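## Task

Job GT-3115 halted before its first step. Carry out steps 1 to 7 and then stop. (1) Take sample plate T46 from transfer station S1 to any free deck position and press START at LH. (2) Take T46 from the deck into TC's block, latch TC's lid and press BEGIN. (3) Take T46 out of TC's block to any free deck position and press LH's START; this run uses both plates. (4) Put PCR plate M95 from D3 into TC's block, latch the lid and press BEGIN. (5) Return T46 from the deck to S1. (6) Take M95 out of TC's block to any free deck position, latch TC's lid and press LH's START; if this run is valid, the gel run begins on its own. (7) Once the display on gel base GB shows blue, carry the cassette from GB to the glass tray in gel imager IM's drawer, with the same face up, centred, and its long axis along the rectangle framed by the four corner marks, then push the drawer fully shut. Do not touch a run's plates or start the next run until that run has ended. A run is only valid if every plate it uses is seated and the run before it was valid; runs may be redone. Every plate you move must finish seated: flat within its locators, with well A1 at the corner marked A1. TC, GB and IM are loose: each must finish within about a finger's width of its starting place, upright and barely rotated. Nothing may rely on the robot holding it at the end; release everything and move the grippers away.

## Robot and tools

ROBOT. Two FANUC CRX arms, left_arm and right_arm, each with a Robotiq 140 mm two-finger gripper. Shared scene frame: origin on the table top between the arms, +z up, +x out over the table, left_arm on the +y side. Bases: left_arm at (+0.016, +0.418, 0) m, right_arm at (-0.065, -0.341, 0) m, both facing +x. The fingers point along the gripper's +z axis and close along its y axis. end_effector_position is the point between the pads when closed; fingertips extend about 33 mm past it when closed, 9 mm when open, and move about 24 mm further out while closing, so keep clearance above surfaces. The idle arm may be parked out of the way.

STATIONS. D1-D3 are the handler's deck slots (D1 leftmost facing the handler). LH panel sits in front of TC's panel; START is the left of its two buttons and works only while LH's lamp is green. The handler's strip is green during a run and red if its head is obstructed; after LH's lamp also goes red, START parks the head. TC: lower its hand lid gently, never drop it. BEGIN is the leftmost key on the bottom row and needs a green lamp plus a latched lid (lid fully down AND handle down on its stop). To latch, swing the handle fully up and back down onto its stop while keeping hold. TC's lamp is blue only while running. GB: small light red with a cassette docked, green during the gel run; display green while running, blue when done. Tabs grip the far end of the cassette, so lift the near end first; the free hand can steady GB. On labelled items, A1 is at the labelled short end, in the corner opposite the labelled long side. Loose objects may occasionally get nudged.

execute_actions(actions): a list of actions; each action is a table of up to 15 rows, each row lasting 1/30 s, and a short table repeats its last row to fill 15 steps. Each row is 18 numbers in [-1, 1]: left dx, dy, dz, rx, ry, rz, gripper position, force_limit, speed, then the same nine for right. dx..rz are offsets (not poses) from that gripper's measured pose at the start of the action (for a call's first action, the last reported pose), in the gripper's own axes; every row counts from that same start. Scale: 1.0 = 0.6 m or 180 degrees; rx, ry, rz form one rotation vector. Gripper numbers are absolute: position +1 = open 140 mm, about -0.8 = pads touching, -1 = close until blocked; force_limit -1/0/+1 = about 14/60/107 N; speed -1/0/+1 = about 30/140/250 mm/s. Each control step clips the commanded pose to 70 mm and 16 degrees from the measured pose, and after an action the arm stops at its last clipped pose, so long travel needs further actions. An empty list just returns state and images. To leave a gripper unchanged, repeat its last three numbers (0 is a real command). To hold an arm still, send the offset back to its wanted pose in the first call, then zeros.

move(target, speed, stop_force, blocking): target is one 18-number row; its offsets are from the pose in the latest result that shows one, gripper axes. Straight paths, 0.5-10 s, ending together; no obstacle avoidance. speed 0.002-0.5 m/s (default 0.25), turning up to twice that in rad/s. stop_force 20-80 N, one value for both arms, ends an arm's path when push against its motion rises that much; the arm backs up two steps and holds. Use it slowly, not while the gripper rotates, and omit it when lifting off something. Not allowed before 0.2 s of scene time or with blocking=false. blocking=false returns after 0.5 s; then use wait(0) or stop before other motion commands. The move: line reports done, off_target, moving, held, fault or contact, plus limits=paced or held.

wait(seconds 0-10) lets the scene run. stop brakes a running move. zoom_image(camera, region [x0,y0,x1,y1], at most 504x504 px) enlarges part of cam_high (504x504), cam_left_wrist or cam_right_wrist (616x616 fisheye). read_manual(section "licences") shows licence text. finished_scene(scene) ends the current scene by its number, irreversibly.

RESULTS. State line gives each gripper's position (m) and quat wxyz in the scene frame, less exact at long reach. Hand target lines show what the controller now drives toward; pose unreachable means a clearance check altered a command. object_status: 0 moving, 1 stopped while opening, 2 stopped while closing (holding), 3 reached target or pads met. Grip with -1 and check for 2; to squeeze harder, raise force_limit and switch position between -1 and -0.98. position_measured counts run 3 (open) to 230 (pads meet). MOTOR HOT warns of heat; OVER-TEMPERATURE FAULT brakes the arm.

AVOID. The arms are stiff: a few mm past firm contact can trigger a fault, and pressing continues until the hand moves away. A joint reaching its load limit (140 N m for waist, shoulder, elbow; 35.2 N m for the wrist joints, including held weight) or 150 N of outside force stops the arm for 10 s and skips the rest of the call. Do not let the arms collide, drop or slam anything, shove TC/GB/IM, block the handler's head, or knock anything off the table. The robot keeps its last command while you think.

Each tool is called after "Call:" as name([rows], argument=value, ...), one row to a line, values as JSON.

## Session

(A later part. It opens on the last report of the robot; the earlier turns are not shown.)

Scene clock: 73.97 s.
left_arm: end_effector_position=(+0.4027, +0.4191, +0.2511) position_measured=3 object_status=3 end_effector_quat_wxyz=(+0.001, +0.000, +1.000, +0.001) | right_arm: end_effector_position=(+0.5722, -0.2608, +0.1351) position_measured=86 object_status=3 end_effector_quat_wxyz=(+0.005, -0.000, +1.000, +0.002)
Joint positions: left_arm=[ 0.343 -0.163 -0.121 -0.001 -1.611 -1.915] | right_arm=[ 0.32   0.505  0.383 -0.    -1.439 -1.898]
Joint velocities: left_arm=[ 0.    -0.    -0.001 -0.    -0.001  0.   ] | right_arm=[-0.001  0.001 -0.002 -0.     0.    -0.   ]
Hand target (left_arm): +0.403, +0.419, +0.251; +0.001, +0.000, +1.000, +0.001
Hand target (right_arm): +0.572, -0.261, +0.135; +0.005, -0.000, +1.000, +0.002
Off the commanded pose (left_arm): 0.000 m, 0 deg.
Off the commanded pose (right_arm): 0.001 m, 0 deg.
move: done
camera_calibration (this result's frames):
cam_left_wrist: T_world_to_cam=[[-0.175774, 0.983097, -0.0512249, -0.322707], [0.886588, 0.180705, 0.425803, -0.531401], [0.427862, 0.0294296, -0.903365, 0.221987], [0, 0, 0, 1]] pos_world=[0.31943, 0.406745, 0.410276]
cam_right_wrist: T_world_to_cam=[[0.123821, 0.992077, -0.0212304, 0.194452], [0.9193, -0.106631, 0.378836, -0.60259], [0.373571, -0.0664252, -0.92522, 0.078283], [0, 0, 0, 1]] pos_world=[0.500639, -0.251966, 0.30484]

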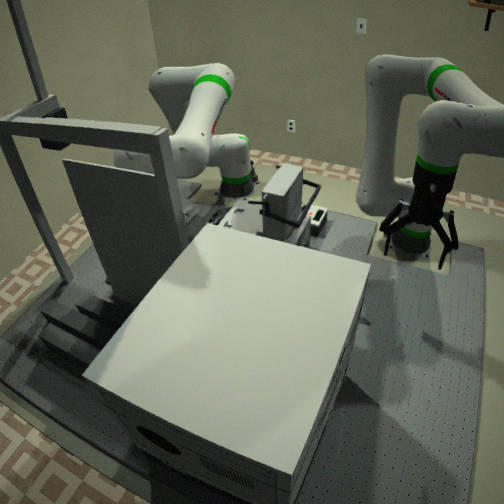

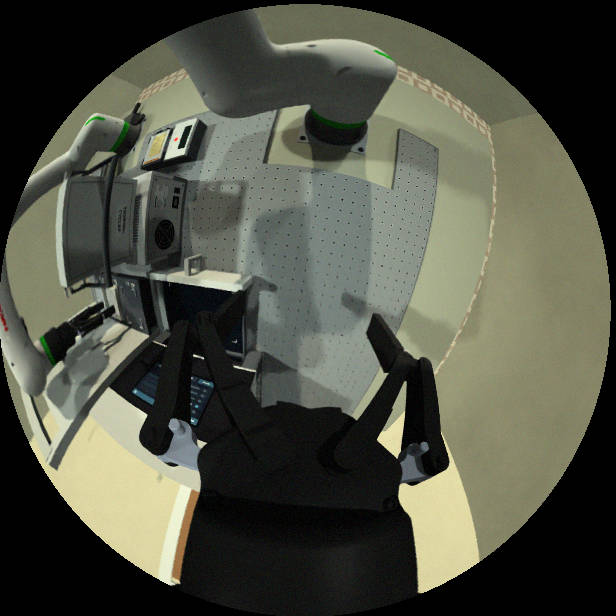

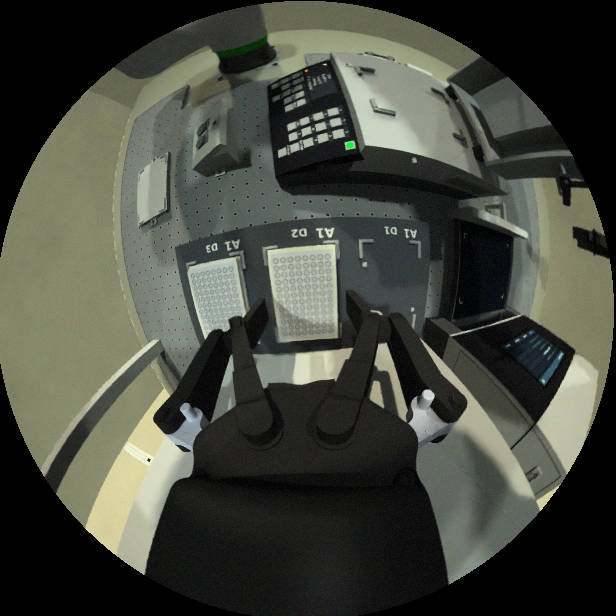

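Call:
move(target=[0,0,0,0,0,0,1,0,0, 0.0037,-0.0017,0.053,0.0013,0.003,0,0.34,-0.2,0], speed=0.1)

Call:
execute_actions([
  [[0,0,0,0,0,0,1,0,0,0,0,0,0,0,0,-1,-0.2,-0.4]],
  [[0,0,0,0,0,0,1,0,0,0,0,-0.003,0,0,0,-1,-0.2,-0.4],[0,0,0,0,0,0,1,0,0,0,0,-0.007,0,0,0,-1,-0.2,-0.4],[0,0,0,0,0,0,1,0,0,0,0,-0.012,0,0,0,-1,-0.2,-0.4],[0,0,0,0,0,0,1,0,0,0,0,-0.018,0,0,0,-1,-0.2,-0.4],[0,0,0,0,0,0,1,0,0,0,0,-0.025,0,0,0,-1,-0.2,-0.4],[0,0,0,0,0,0,1,0,0,0,0,-0.033,0,0,0,-1,-0.2,-0.4],[0,0,0,0,0,0,1,0,0,0,0,-0.042,0,0,0,-1,-0.2,-0.4],[0,0,0,0,0,0,1,0,0,0,0,-0.051,0,0,0,-1,-0.2,-0.4],[0,0,0,0,0,0,1,0,0,0,0,-0.06,0,0,0,-1,-0.2,-0.4]],
])

Scene clock: 75.73 s.
left_arm: end_effector_position=(+0.4027, +0.4191, +0.2511) position_measured=3 object_status=3 end_effector_quat_wxyz=(+0.001, +0.000, +1.000, +0.001) | right_arm: end_effector_position=(+0.5703, -0.2616, +0.1033) position_measured=86 object_status=3 end_effector_quat_wxyz=(+0.000, -0.001, +1.000, -0.000)
Joint positions: left_arm=[ 0.343 -0.163 -0.121 -0.001 -1.611 -1.915] | right_arm=[ 0.32   0.522  0.333  0.001 -1.382 -1.898]
Joint velocities: left_arm=[ 0.     0.    -0.     0.001 -0.    -0.   ] | right_arm=[ 0.001  0.     0.001  0.    -0.    -0.001]
Hand target (left_arm): +0.403, +0.419, +0.251; +0.001, +0.000, +1.000, +0.001
Hand target (right_arm): +0.570, -0.262, +0.103; +0.000, -0.001, +1.000, -0.000
Off the commanded pose (left_arm): 0.000 m, 0 deg.
Off the commanded pose (right_arm): 0.000 m, 0 deg.
move: done
camera_calibration (this result's frames):
cam_left_wrist: T_world_to_cam=[[-0.175774, 0.983097, -0.0512248, -0.322707], [0.886588, 0.180705, 0.425803, -0.5314], [0.427862, 0.0294296, -0.903365, 0.221987], [0, 0, 0, 1]] pos_world=[0.31943, 0.406745, 0.410276]
cam_right_wrist: T_world_to_cam=[[0.123376, 0.992006, -0.0264997, 0.195609], [0.922859, -0.104876, 0.370583, -0.589546], [0.364842, -0.0701765, -0.928421, 0.0538222], [0, 0, 0, 1]] pos_world=[0.500298, -0.252098, 0.273629]

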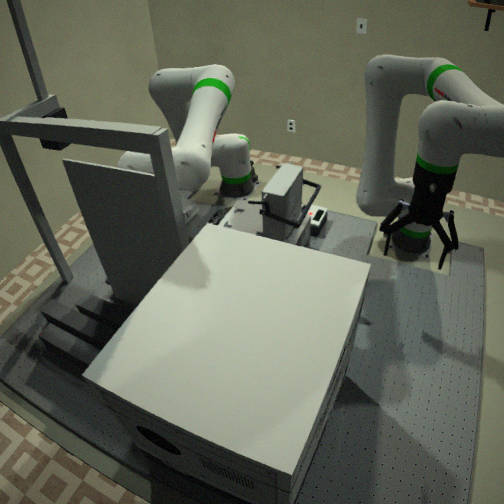

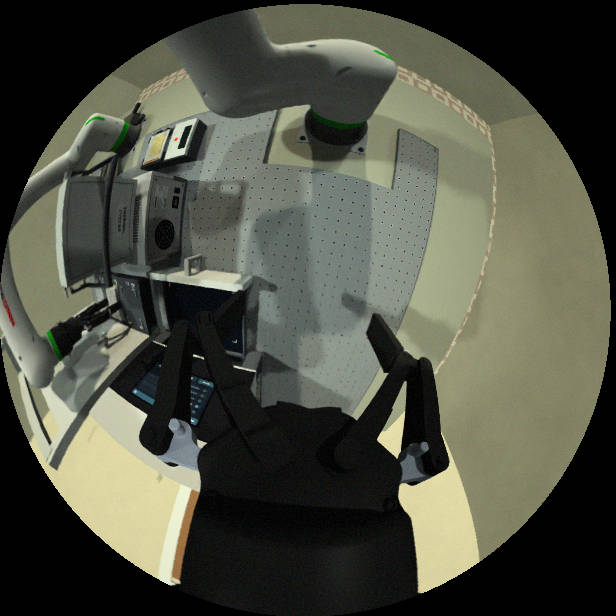

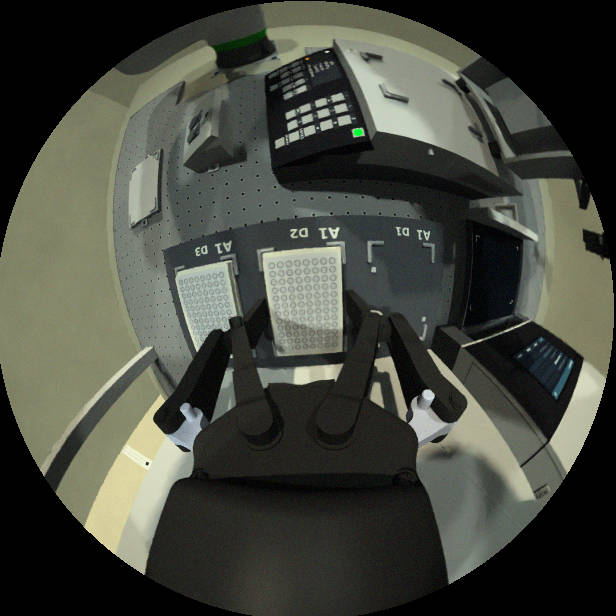

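Scene clock: 76.73 s.
left_arm: end_effector_position=(+0.4027, +0.4191, +0.2511) position_measured=3 object_status=3 end_effector_quat_wxyz=(+0.001, +0.000, +1.000, +0.001) | right_arm: end_effector_position=(+0.5703, -0.2617, +0.1393) position_measured=108 object_status=2 end_effector_quat_wxyz=(+0.000, -0.001, +1.000, -0.000)
Joint positions: left_arm=[ 0.343 -0.163 -0.121 -0.001 -1.611 -1.915] | right_arm=[ 0.32   0.508  0.397  0.001 -1.46  -1.899]
Joint velocities: left_arm=[-0.    -0.001 -0.001 -0.     0.    -0.   ] | right_arm=[ 0.     0.     0.002 -0.001 -0.001 -0.001]
Hand target (left_arm): +0.403, +0.419, +0.251; +0.001, +0.000, +1.000, +0.001
Hand target (right_arm): +0.570, -0.262, +0.139; +0.000, -0.000, +1.000, -0.000
Off the commanded pose (left_arm): 0.000 m, 0 deg.
Off the commanded pose (right_arm): 0.000 m, 0 deg.
camera_calibration (this result's frames):
cam_left_wrist: T_world_to_cam=[[-0.175774, 0.983097, -0.0512249, -0.322706], [0.886588, 0.180705, 0.425803, -0.5314], [0.427862, 0.0294295, -0.903365, 0.221987], [0, 0, 0, 1]] pos_world=[0.31943, 0.406745, 0.410276]
cam_right_wrist: T_world_to_cam=[[0.123527, 0.991978, -0.0268445, 0.196626], [0.922781, -0.104876, 0.370778, -0.602954], [0.364989, -0.0705727, -0.928333, 0.0870671], [0, 0, 0, 1]] pos_world=[0.500327, -0.25214, 0.309668]

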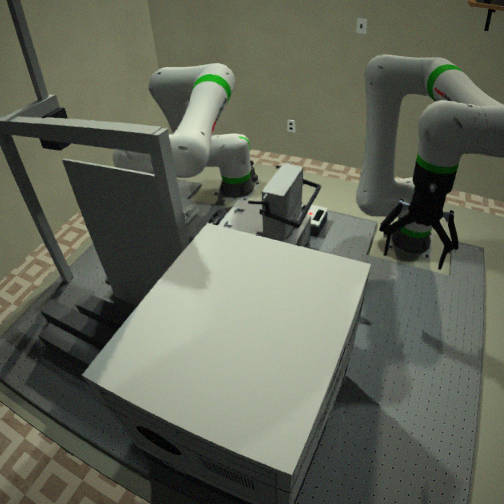

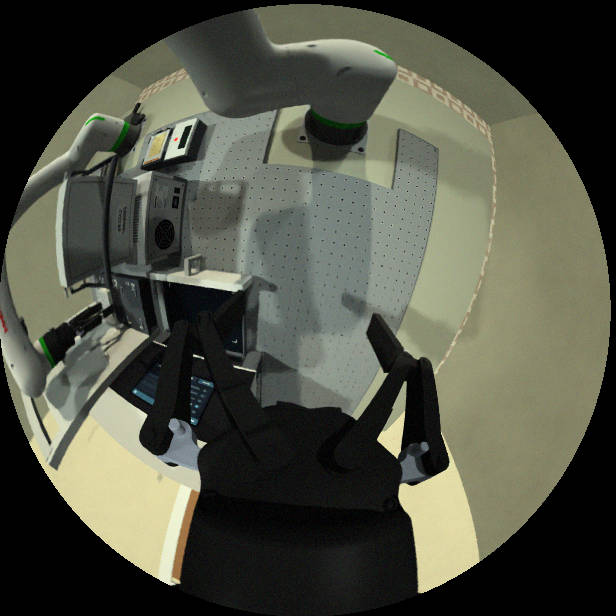

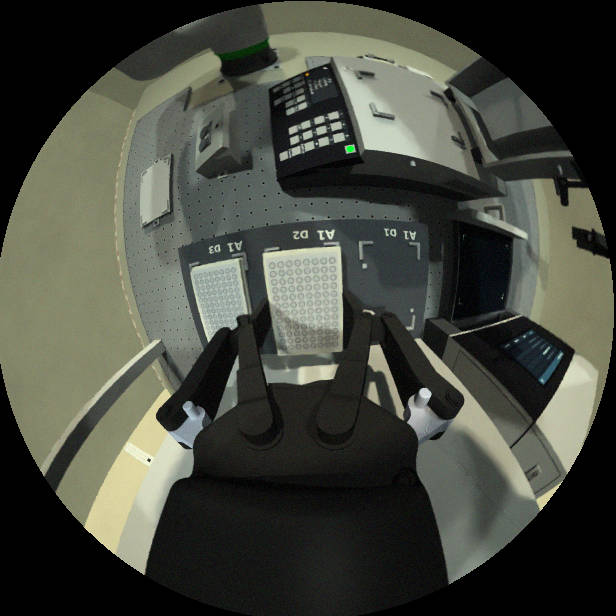

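Call:
move(target=[0,0,0,0,0,0,1,0,0, 0.0667,0.033,-0.117,0,0,-0.15,-1,-0.2,-0.4], speed=0.4)

Call:
move(target=[0,0,0,0,0,0,1,0,0, 0.2185,0.38,0.0238,0,0,-0.35,-1,-0.2,-0.4], speed=0.45)

Call:
zoom_image(camera="cam_right_wrist", region=[230, 220, 390, 380])

Scene clock: 78.23 s.
left_arm: end_effector_position=(+0.4027, +0.4191, +0.2511) position_measured=3 object_status=3 end_effector_quat_wxyz=(+0.001, +0.000, +1.000, +0.001) | right_arm: end_effector_position=(+0.5304, -0.2421, +0.2097) position_measured=108 object_status=2 end_effector_quat_wxyz=(+0.000, -0.234, +0.972, -0.000)
Joint positions: left_arm=[ 0.343 -0.163 -0.121 -0.001 -1.611 -1.915] | right_arm=[ 0.373  0.399  0.406  0.001 -1.578 -1.481]
Joint velocities: left_arm=[-0.     0.     0.001 -0.001  0.    -0.   ] | right_arm=[-0.     0.    -0.002  0.001  0.     0.   ]
Hand target (left_arm): +0.403, +0.419, +0.251; +0.001, +0.000, +1.000, +0.001
Hand target (right_arm): +0.530, -0.242, +0.210; +0.000, -0.234, +0.972, -0.000
Off the commanded pose (left_arm): 0.000 m, 0 deg.
Off the commanded pose (right_arm): 0.000 m, 0 deg.
move: done
camera_calibration (this result's frames):
cam_left_wrist: T_world_to_cam=[[-0.175774, 0.983097, -0.0512249, -0.322706], [0.886588, 0.180705, 0.425803, -0.5314], [0.427862, 0.0294295, -0.903365, 0.221987], [0, 0, 0, 1]] pos_world=[0.31943, 0.406745, 0.410276]
cam_right_wrist: T_world_to_cam=[[-0.339927, 0.940064, -0.0270101, 0.417272], [0.869981, 0.325234, 0.370616, -0.45795], [0.357187, 0.102484, -0.928393, 0.214384], [0, 0, 0, 1]] pos_world=[0.463674, -0.265293, 0.380027]

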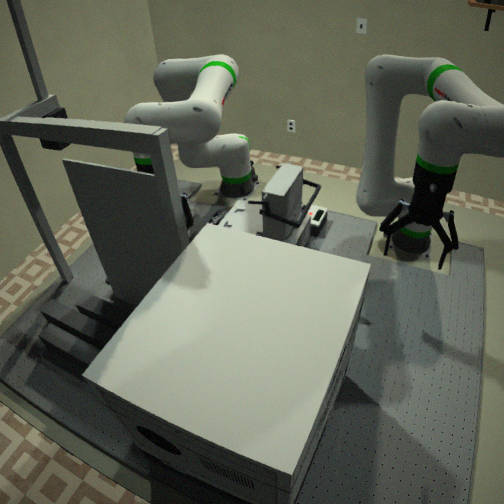

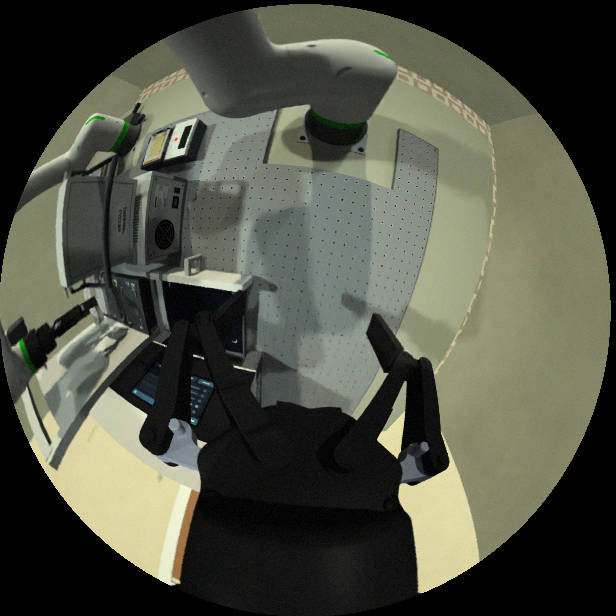

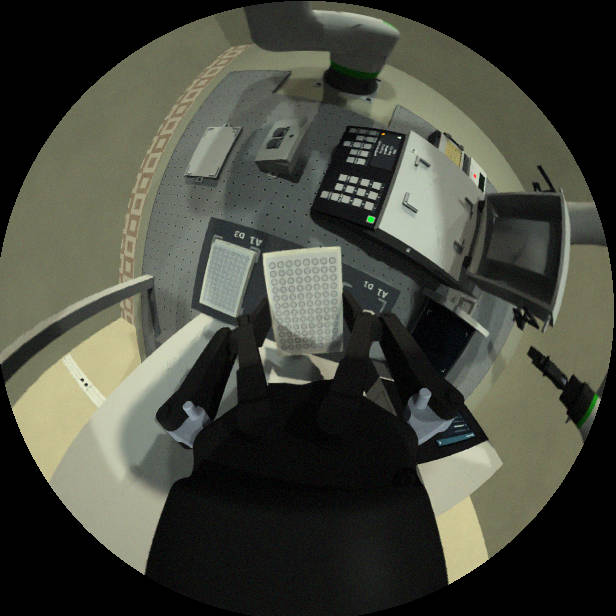

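Scene clock: 79.93 s.
left_arm: end_effector_position=(+0.4027, +0.4191, +0.2511) position_measured=3 object_status=3 end_effector_quat_wxyz=(+0.001, +0.000, +1.000, +0.001) | right_arm: end_effector_position=(+0.3101, -0.0984, +0.1961) position_measured=108 object_status=2 end_effector_quat_wxyz=(-0.001, +0.707, -0.707, +0.001)
Joint positions: left_arm=[ 0.343 -0.163 -0.121 -0.001 -1.611 -1.915] | right_arm=[ 0.861 -0.003 -0.102  0.001 -1.47  -0.869]
Joint velocities: left_arm=[-0.     0.     0.002 -0.001 -0.001 -0.   ] | right_arm=[ 0.     0.     0.001 -0.    -0.     0.   ]
Hand target (left_arm): +0.403, +0.419, +0.251; +0.001, +0.000, +1.000, +0.001
Hand target (right_arm): +0.310, -0.098, +0.196; -0.001, +0.707, -0.707, +0.000
Off the commanded pose (left_arm): 0.000 m, 0 deg.
Off the commanded pose (right_arm): 0.001 m, 0 deg.
move: done
camera_calibration (this result's frames):
cam_left_wrist: T_world_to_cam=[[-0.175774, 0.983097, -0.0512249, -0.322706], [0.886588, 0.180705, 0.425803, -0.5314], [0.427862, 0.0294295, -0.903365, 0.221987], [0, 0, 0, 1]] pos_world=[0.31943, 0.406745, 0.410276]
cam_right_wrist: T_world_to_cam=[[-0.991944, 0.123584, -0.0278317, 0.328928], [0.104565, 0.922799, 0.370822, -0.0119189], [0.0715108, 0.364924, -0.928287, 0.380088], [0, 0, 0, 1]] pos_world=[0.300344, -0.168355, 0.366405]

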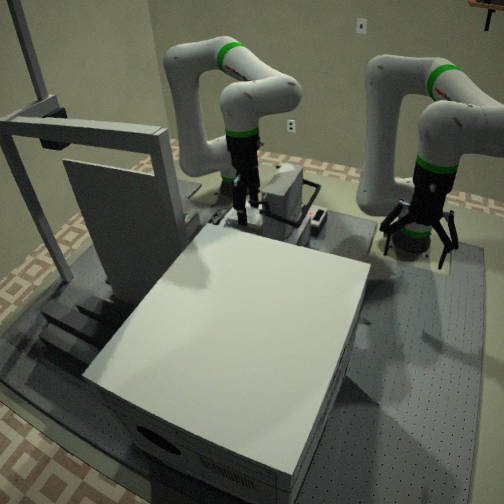

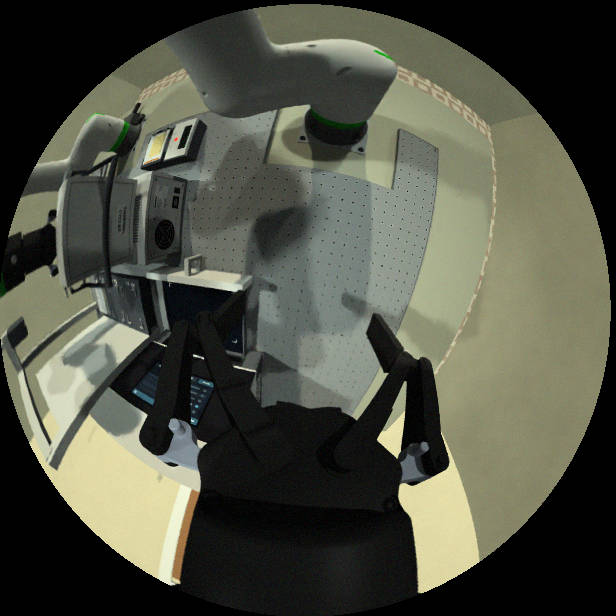

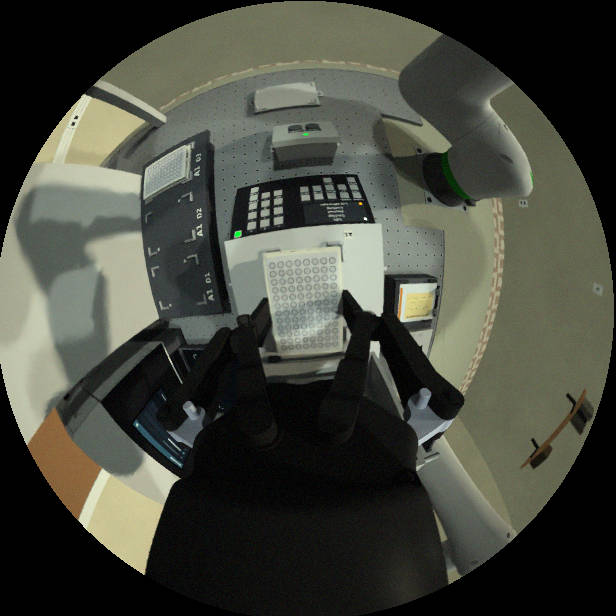

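Region (230, 220, 390, 380) of cam_right_wrist's 616x616 image, scaled by 3.150, with more detail than that image has.

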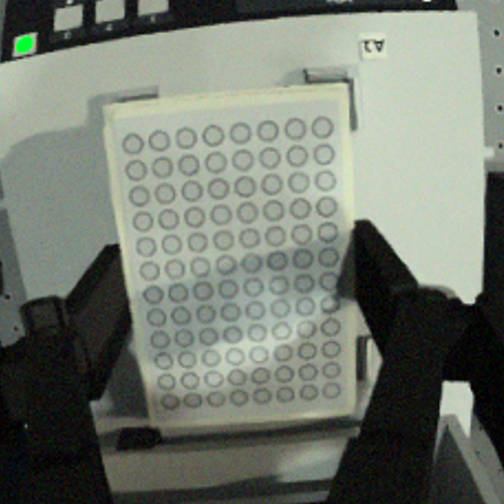

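Call:
move(target=[0,0,0,0,0,0,1,0,0, 0,0.0033,0.013,0,0,0,-1,-0.2,-0.4], speed=0.04)

Call:
zoom_image(camera="cam_right_wrist", region=[230, 220, 390, 380])

Scene clock: 80.93 s.
left_arm: end_effector_position=(+0.4027, +0.4191, +0.2511) position_measured=3 object_status=3 end_effector_quat_wxyz=(+0.001, +0.000, +1.000, +0.001) | right_arm: end_effector_position=(+0.3081, -0.0984, +0.1883) position_measured=108 object_status=2 end_effector_quat_wxyz=(-0.001, +0.707, -0.707, +0.001)
Joint positions: left_arm=[ 0.343 -0.163 -0.121 -0.001 -1.611 -1.915] | right_arm=[ 0.865 -0.005 -0.123  0.001 -1.452 -0.873]
Joint velocities: left_arm=[-0.    -0.001  0.001 -0.001 -0.     0.   ] | right_arm=[-0.     0.     0.     0.001 -0.     0.   ]
Hand target (left_arm): +0.403, +0.419, +0.251; +0.001, +0.000, +1.000, +0.001
Hand target (right_arm): +0.308, -0.098, +0.188; -0.001, +0.707, -0.707, +0.001
Off the commanded pose (left_arm): 0.000 m, 0 deg.
Off the commanded pose (right_arm): 0.000 m, 0 deg.
move: done
camera_calibration (this result's frames):
cam_left_wrist: T_world_to_cam=[[-0.175773, 0.983097, -0.0512248, -0.322707], [0.886588, 0.180705, 0.425803, -0.5314], [0.427862, 0.0294295, -0.903365, 0.221987], [0, 0, 0, 1]] pos_world=[0.31943, 0.406745, 0.410276]
cam_right_wrist: T_world_to_cam=[[-0.991951, 0.123526, -0.027836, 0.326737], [0.104508, 0.922798, 0.37084, -0.00882733], [0.0714954, 0.364946, -0.928279, 0.372994], [0, 0, 0, 1]] pos_world=[0.298362, -0.168338, 0.358611]

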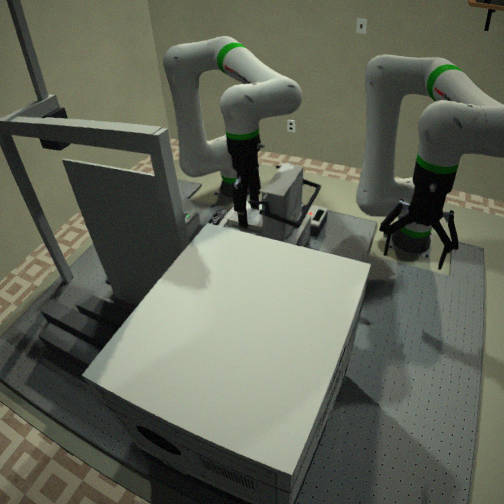

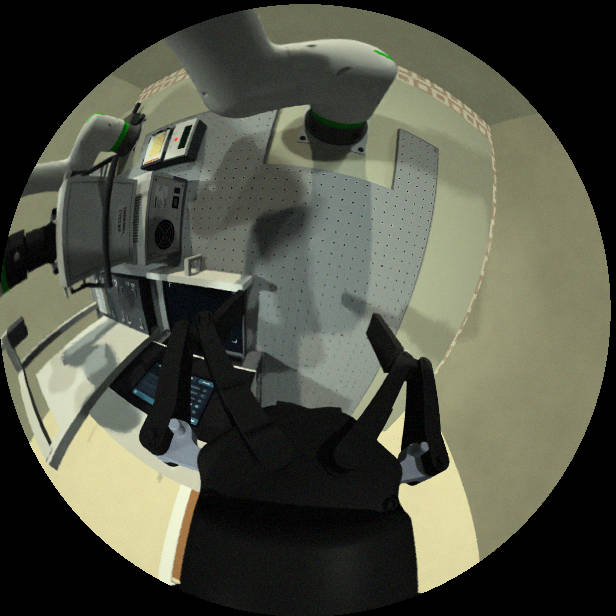

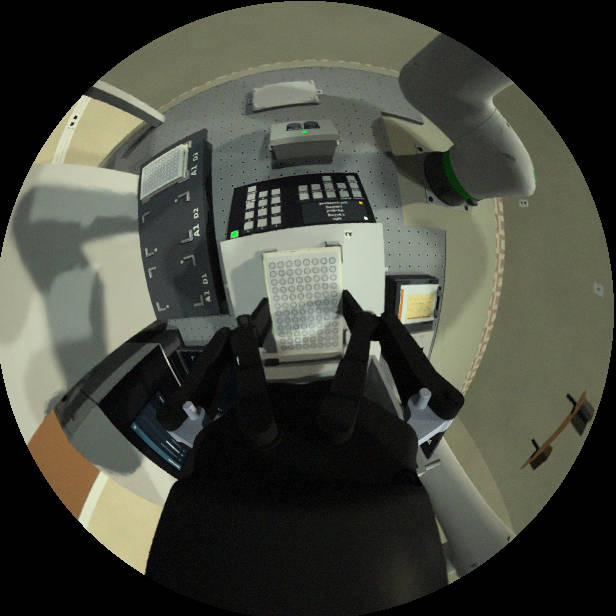

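Region (230, 220, 390, 380) of cam_right_wrist's 616x616 image, scaled by 3.150, with more detail than that image has.

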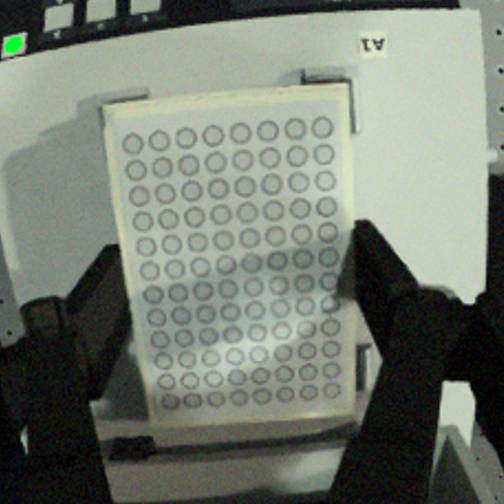

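Call:
move(target=[0,0,0,0,0,0,1,0,0, 0,0.001,0.004,0,0,-0.006,-1,-0.2,-0.4], speed=0.02)

Call:
zoom_image(camera="cam_right_wrist", region=[230, 220, 390, 380])

Scene clock: 82.13 s.
left_arm: end_effector_position=(+0.4027, +0.4191, +0.2511) position_measured=3 object_status=3 end_effector_quat_wxyz=(+0.001, +0.000, +1.000, +0.001) | right_arm: end_effector_position=(+0.3075, -0.0983, +0.1859) position_measured=108 object_status=2 end_effector_quat_wxyz=(-0.001, +0.714, -0.700, +0.001)
Joint positions: left_arm=[ 0.343 -0.163 -0.121 -0.001 -1.611 -1.915] | right_arm=[ 0.866 -0.006 -0.129  0.001 -1.446 -0.855]
Joint velocities: left_arm=[ 0.     0.001 -0.     0.002 -0.    -0.   ] | right_arm=[ 0.001  0.     0.001  0.001 -0.001  0.   ]
Hand target (left_arm): +0.403, +0.419, +0.251; +0.001, +0.000, +1.000, +0.001
Hand target (right_arm): +0.308, -0.098, +0.186; -0.001, +0.714, -0.700, +0.001
Off the commanded pose (left_arm): 0.000 m, 0 deg.
Off the commanded pose (right_arm): 0.000 m, 0 deg.
move: done
camera_calibration (this result's frames):
cam_left_wrist: T_world_to_cam=[[-0.175773, 0.983097, -0.0512248, -0.322707], [0.886588, 0.180705, 0.425803, -0.5314], [0.427862, 0.0294295, -0.903365, 0.221987], [0, 0, 0, 1]] pos_world=[0.31943, 0.406746, 0.410276]
cam_right_wrist: T_world_to_cam=[[-0.994104, 0.10479, -0.0278482, 0.324895], [0.087077, 0.924615, 0.370816, -0.002338], [0.0646065, 0.366205, -0.928289, 0.373053], [0, 0, 0, 1]] pos_world=[0.299081, -0.168498, 0.356215]

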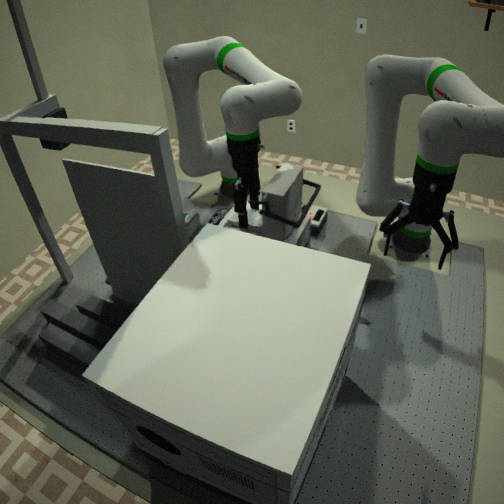

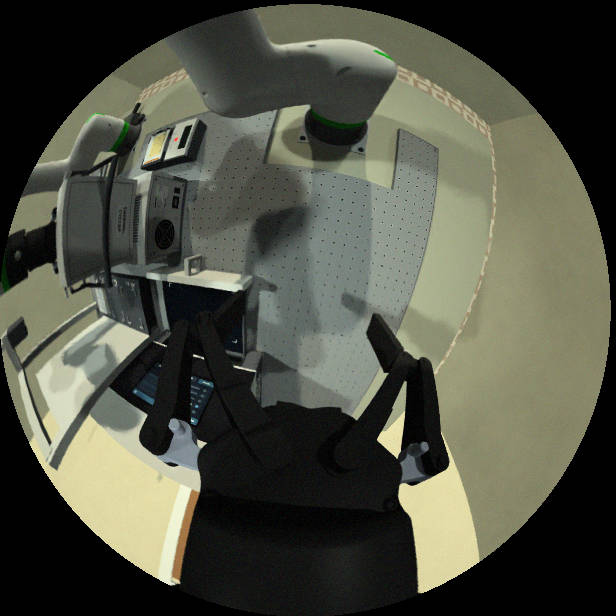

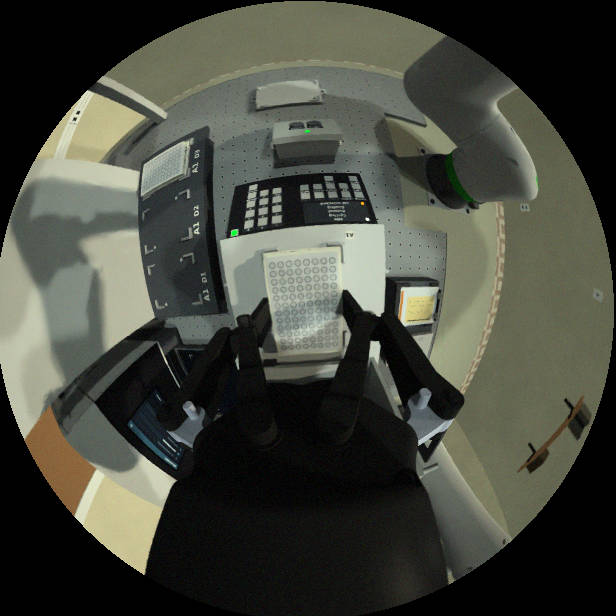

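Region (230, 220, 390, 380) of cam_right_wrist's 616x616 image, scaled by 3.150, with more detail than that image has.

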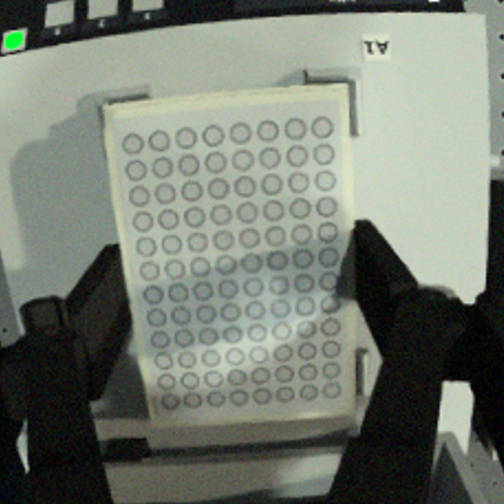

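Call:
move(target=[0,0,0,0,0,0,1,0,0, 0,0.0012,0.0015,0,0,0,-1,-0.2,-0.4], speed=0.01)

Call:
move(target=[0,0,0,0,0,0,1,0,0, 0,0,0.014,0,0,0,-1,-0.2,-0.4], speed=0.008, stop_force=20)

Call:
zoom_image(camera="cam_right_wrist", region=[230, 220, 390, 380])

Scene clock: 83.50 s.
left_arm: end_effector_position=(+0.4027, +0.4191, +0.2511) position_measured=3 object_status=3 end_effector_quat_wxyz=(+0.001, +0.000, +1.000, +0.001) | right_arm: end_effector_position=(+0.3068, -0.0984, +0.1850) position_measured=108 object_status=2 end_effector_quat_wxyz=(-0.001, +0.714, -0.700, +0.001)
Joint positions: left_arm=[ 0.343 -0.163 -0.121 -0.001 -1.611 -1.915] | right_arm=[ 0.867 -0.007 -0.132  0.001 -1.444 -0.856]
Joint velocities: left_arm=[-0.    -0.    -0.001  0.     0.    -0.   ] | right_arm=[ 0.001  0.    -0.001 -0.    -0.     0.   ]
Hand target (left_arm): +0.403, +0.419, +0.251; +0.001, +0.000, +1.000, +0.001
Hand target (right_arm): +0.307, -0.098, +0.185; -0.001, +0.714, -0.700, +0.001
Off the commanded pose (left_arm): 0.000 m, 0 deg.
Off the commanded pose (right_arm): 0.000 m, 0 deg.
move: done
camera_calibration (this result's frames):
cam_left_wrist: T_world_to_cam=[[-0.175774, 0.983097, -0.0512248, -0.322707], [0.886588, 0.180705, 0.425803, -0.5314], [0.427862, 0.0294296, -0.903365, 0.221987], [0, 0, 0, 1]] pos_world=[0.31943, 0.406745, 0.410276]
cam_right_wrist: T_world_to_cam=[[-0.994105, 0.104782, -0.0278489, 0.324154], [0.0870696, 0.924614, 0.370821, -0.00193078], [0.064605, 0.36621, -0.928287, 0.37227], [0, 0, 0, 1]] pos_world=[0.298361, -0.168509, 0.355316]

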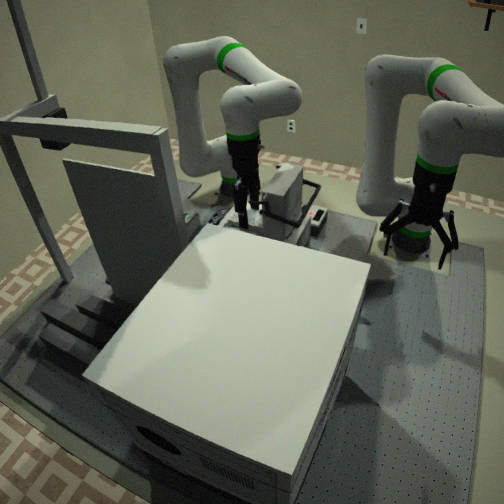

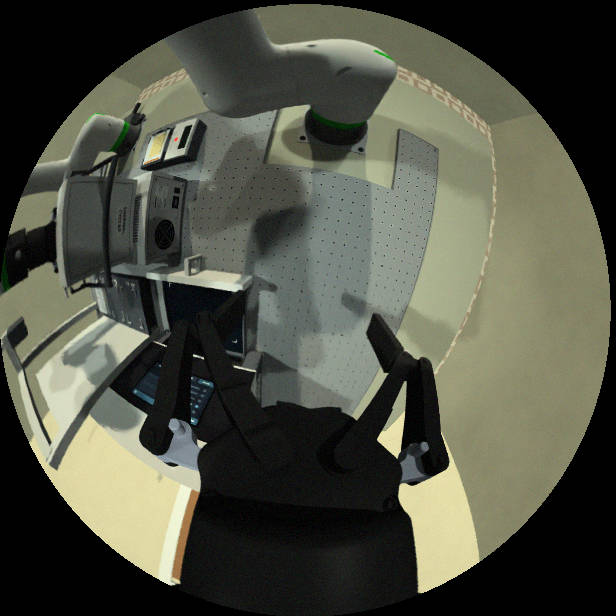

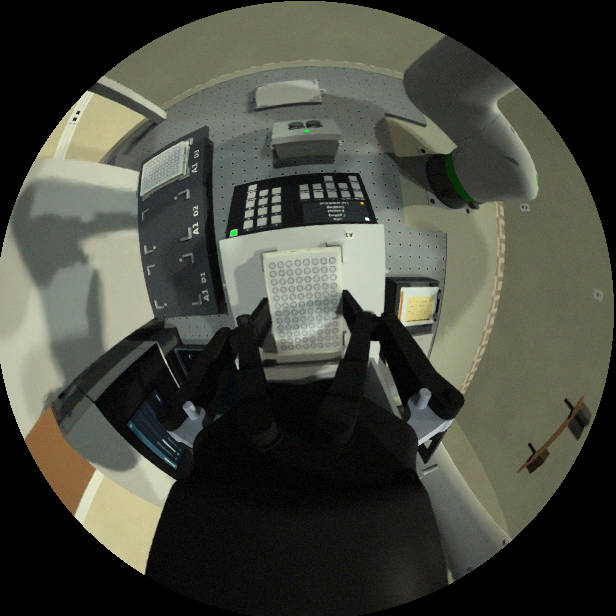

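Scene clock: 84.53 s.
left_arm: end_effector_position=(+0.4027, +0.4191, +0.2511) position_measured=3 object_status=3 end_effector_quat_wxyz=(+0.001, +0.000, +1.000, +0.001) | right_arm: end_effector_position=(+0.3068, -0.0983, +0.1793) position_measured=108 object_status=2 end_effector_quat_wxyz=(-0.001, +0.714, -0.700, +0.001)
Joint positions: left_arm=[ 0.343 -0.163 -0.121 -0.001 -1.611 -1.915] | right_arm=[ 0.867 -0.005 -0.144  0.001 -1.431 -0.856]
Joint velocities: left_arm=[-0.     0.     0.001  0.    -0.001  0.   ] | right_arm=[-0.001  0.     0.001 -0.001 -0.002 -0.   ]
Hand target (left_arm): +0.403, +0.419, +0.251; +0.001, +0.000, +1.000, +0.001
Hand target (right_arm): +0.307, -0.098, +0.179; -0.001, +0.714, -0.700, +0.001
Off the commanded pose (left_arm): 0.000 m, 0 deg.
Off the commanded pose (right_arm): 0.003 m, 0 deg.
move: contact (right_arm)
camera_calibration (this result's frames):
cam_left_wrist: T_world_to_cam=[[-0.175773, 0.983097, -0.0512248, -0.322707], [0.886588, 0.180705, 0.425803, -0.5314], [0.427862, 0.0294295, -0.903365, 0.221987], [0, 0, 0, 1]] pos_world=[0.31943, 0.406745, 0.410276]
cam_right_wrist: T_world_to_cam=[[-0.99411, 0.104729, -0.0278907, 0.324006], [0.0870007, 0.924596, 0.370881, 0.000147489], [0.0646298, 0.36627, -0.928261, 0.36697], [0, 0, 0, 1]] pos_world=[0.298368, -0.168479, 0.349626]

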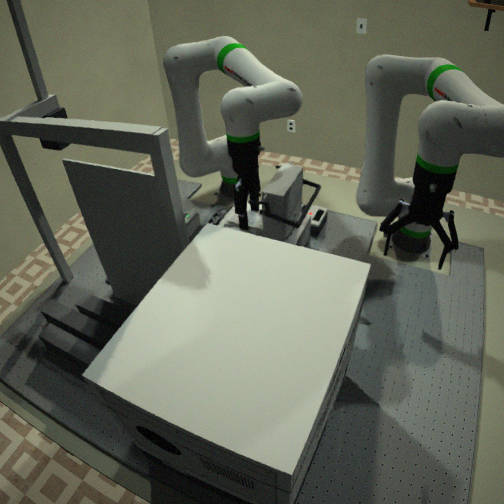

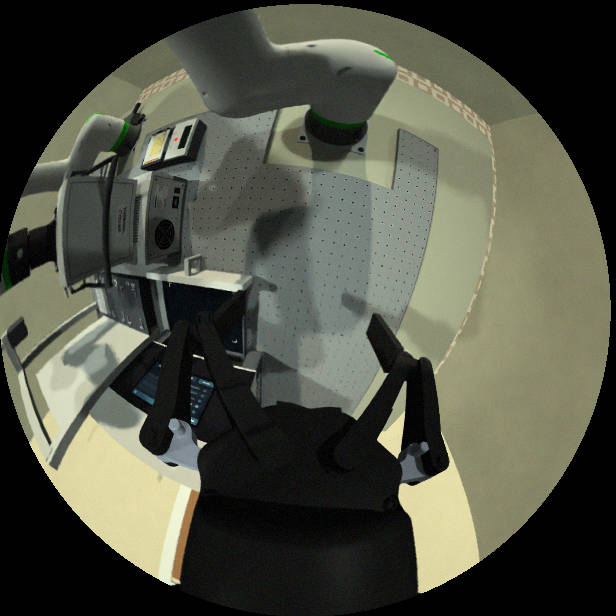

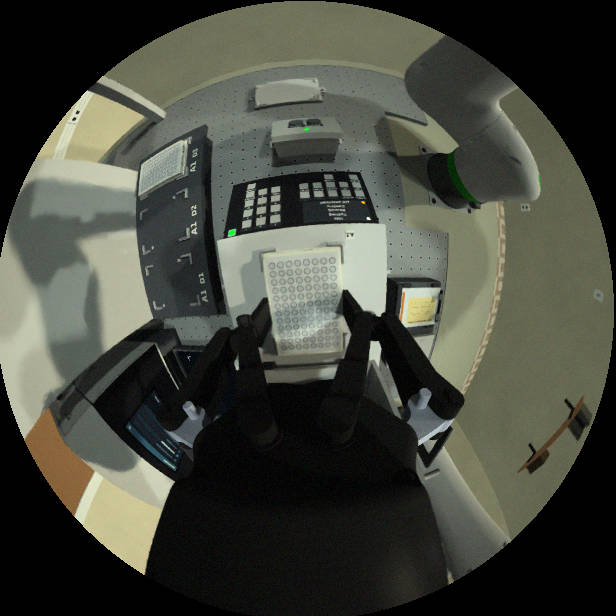

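Region (230, 220, 390, 380) of cam_right_wrist's 616x616 image, scaled by 3.150, with more detail than that image has.

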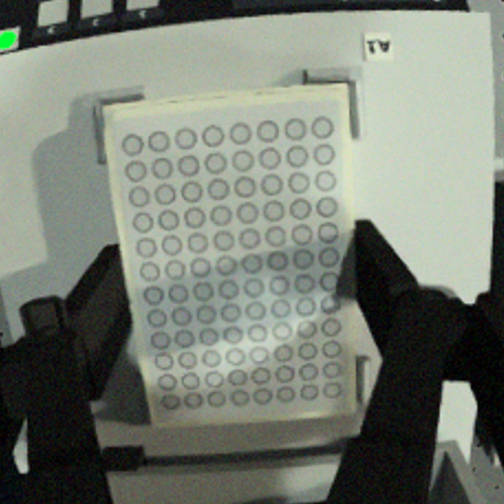

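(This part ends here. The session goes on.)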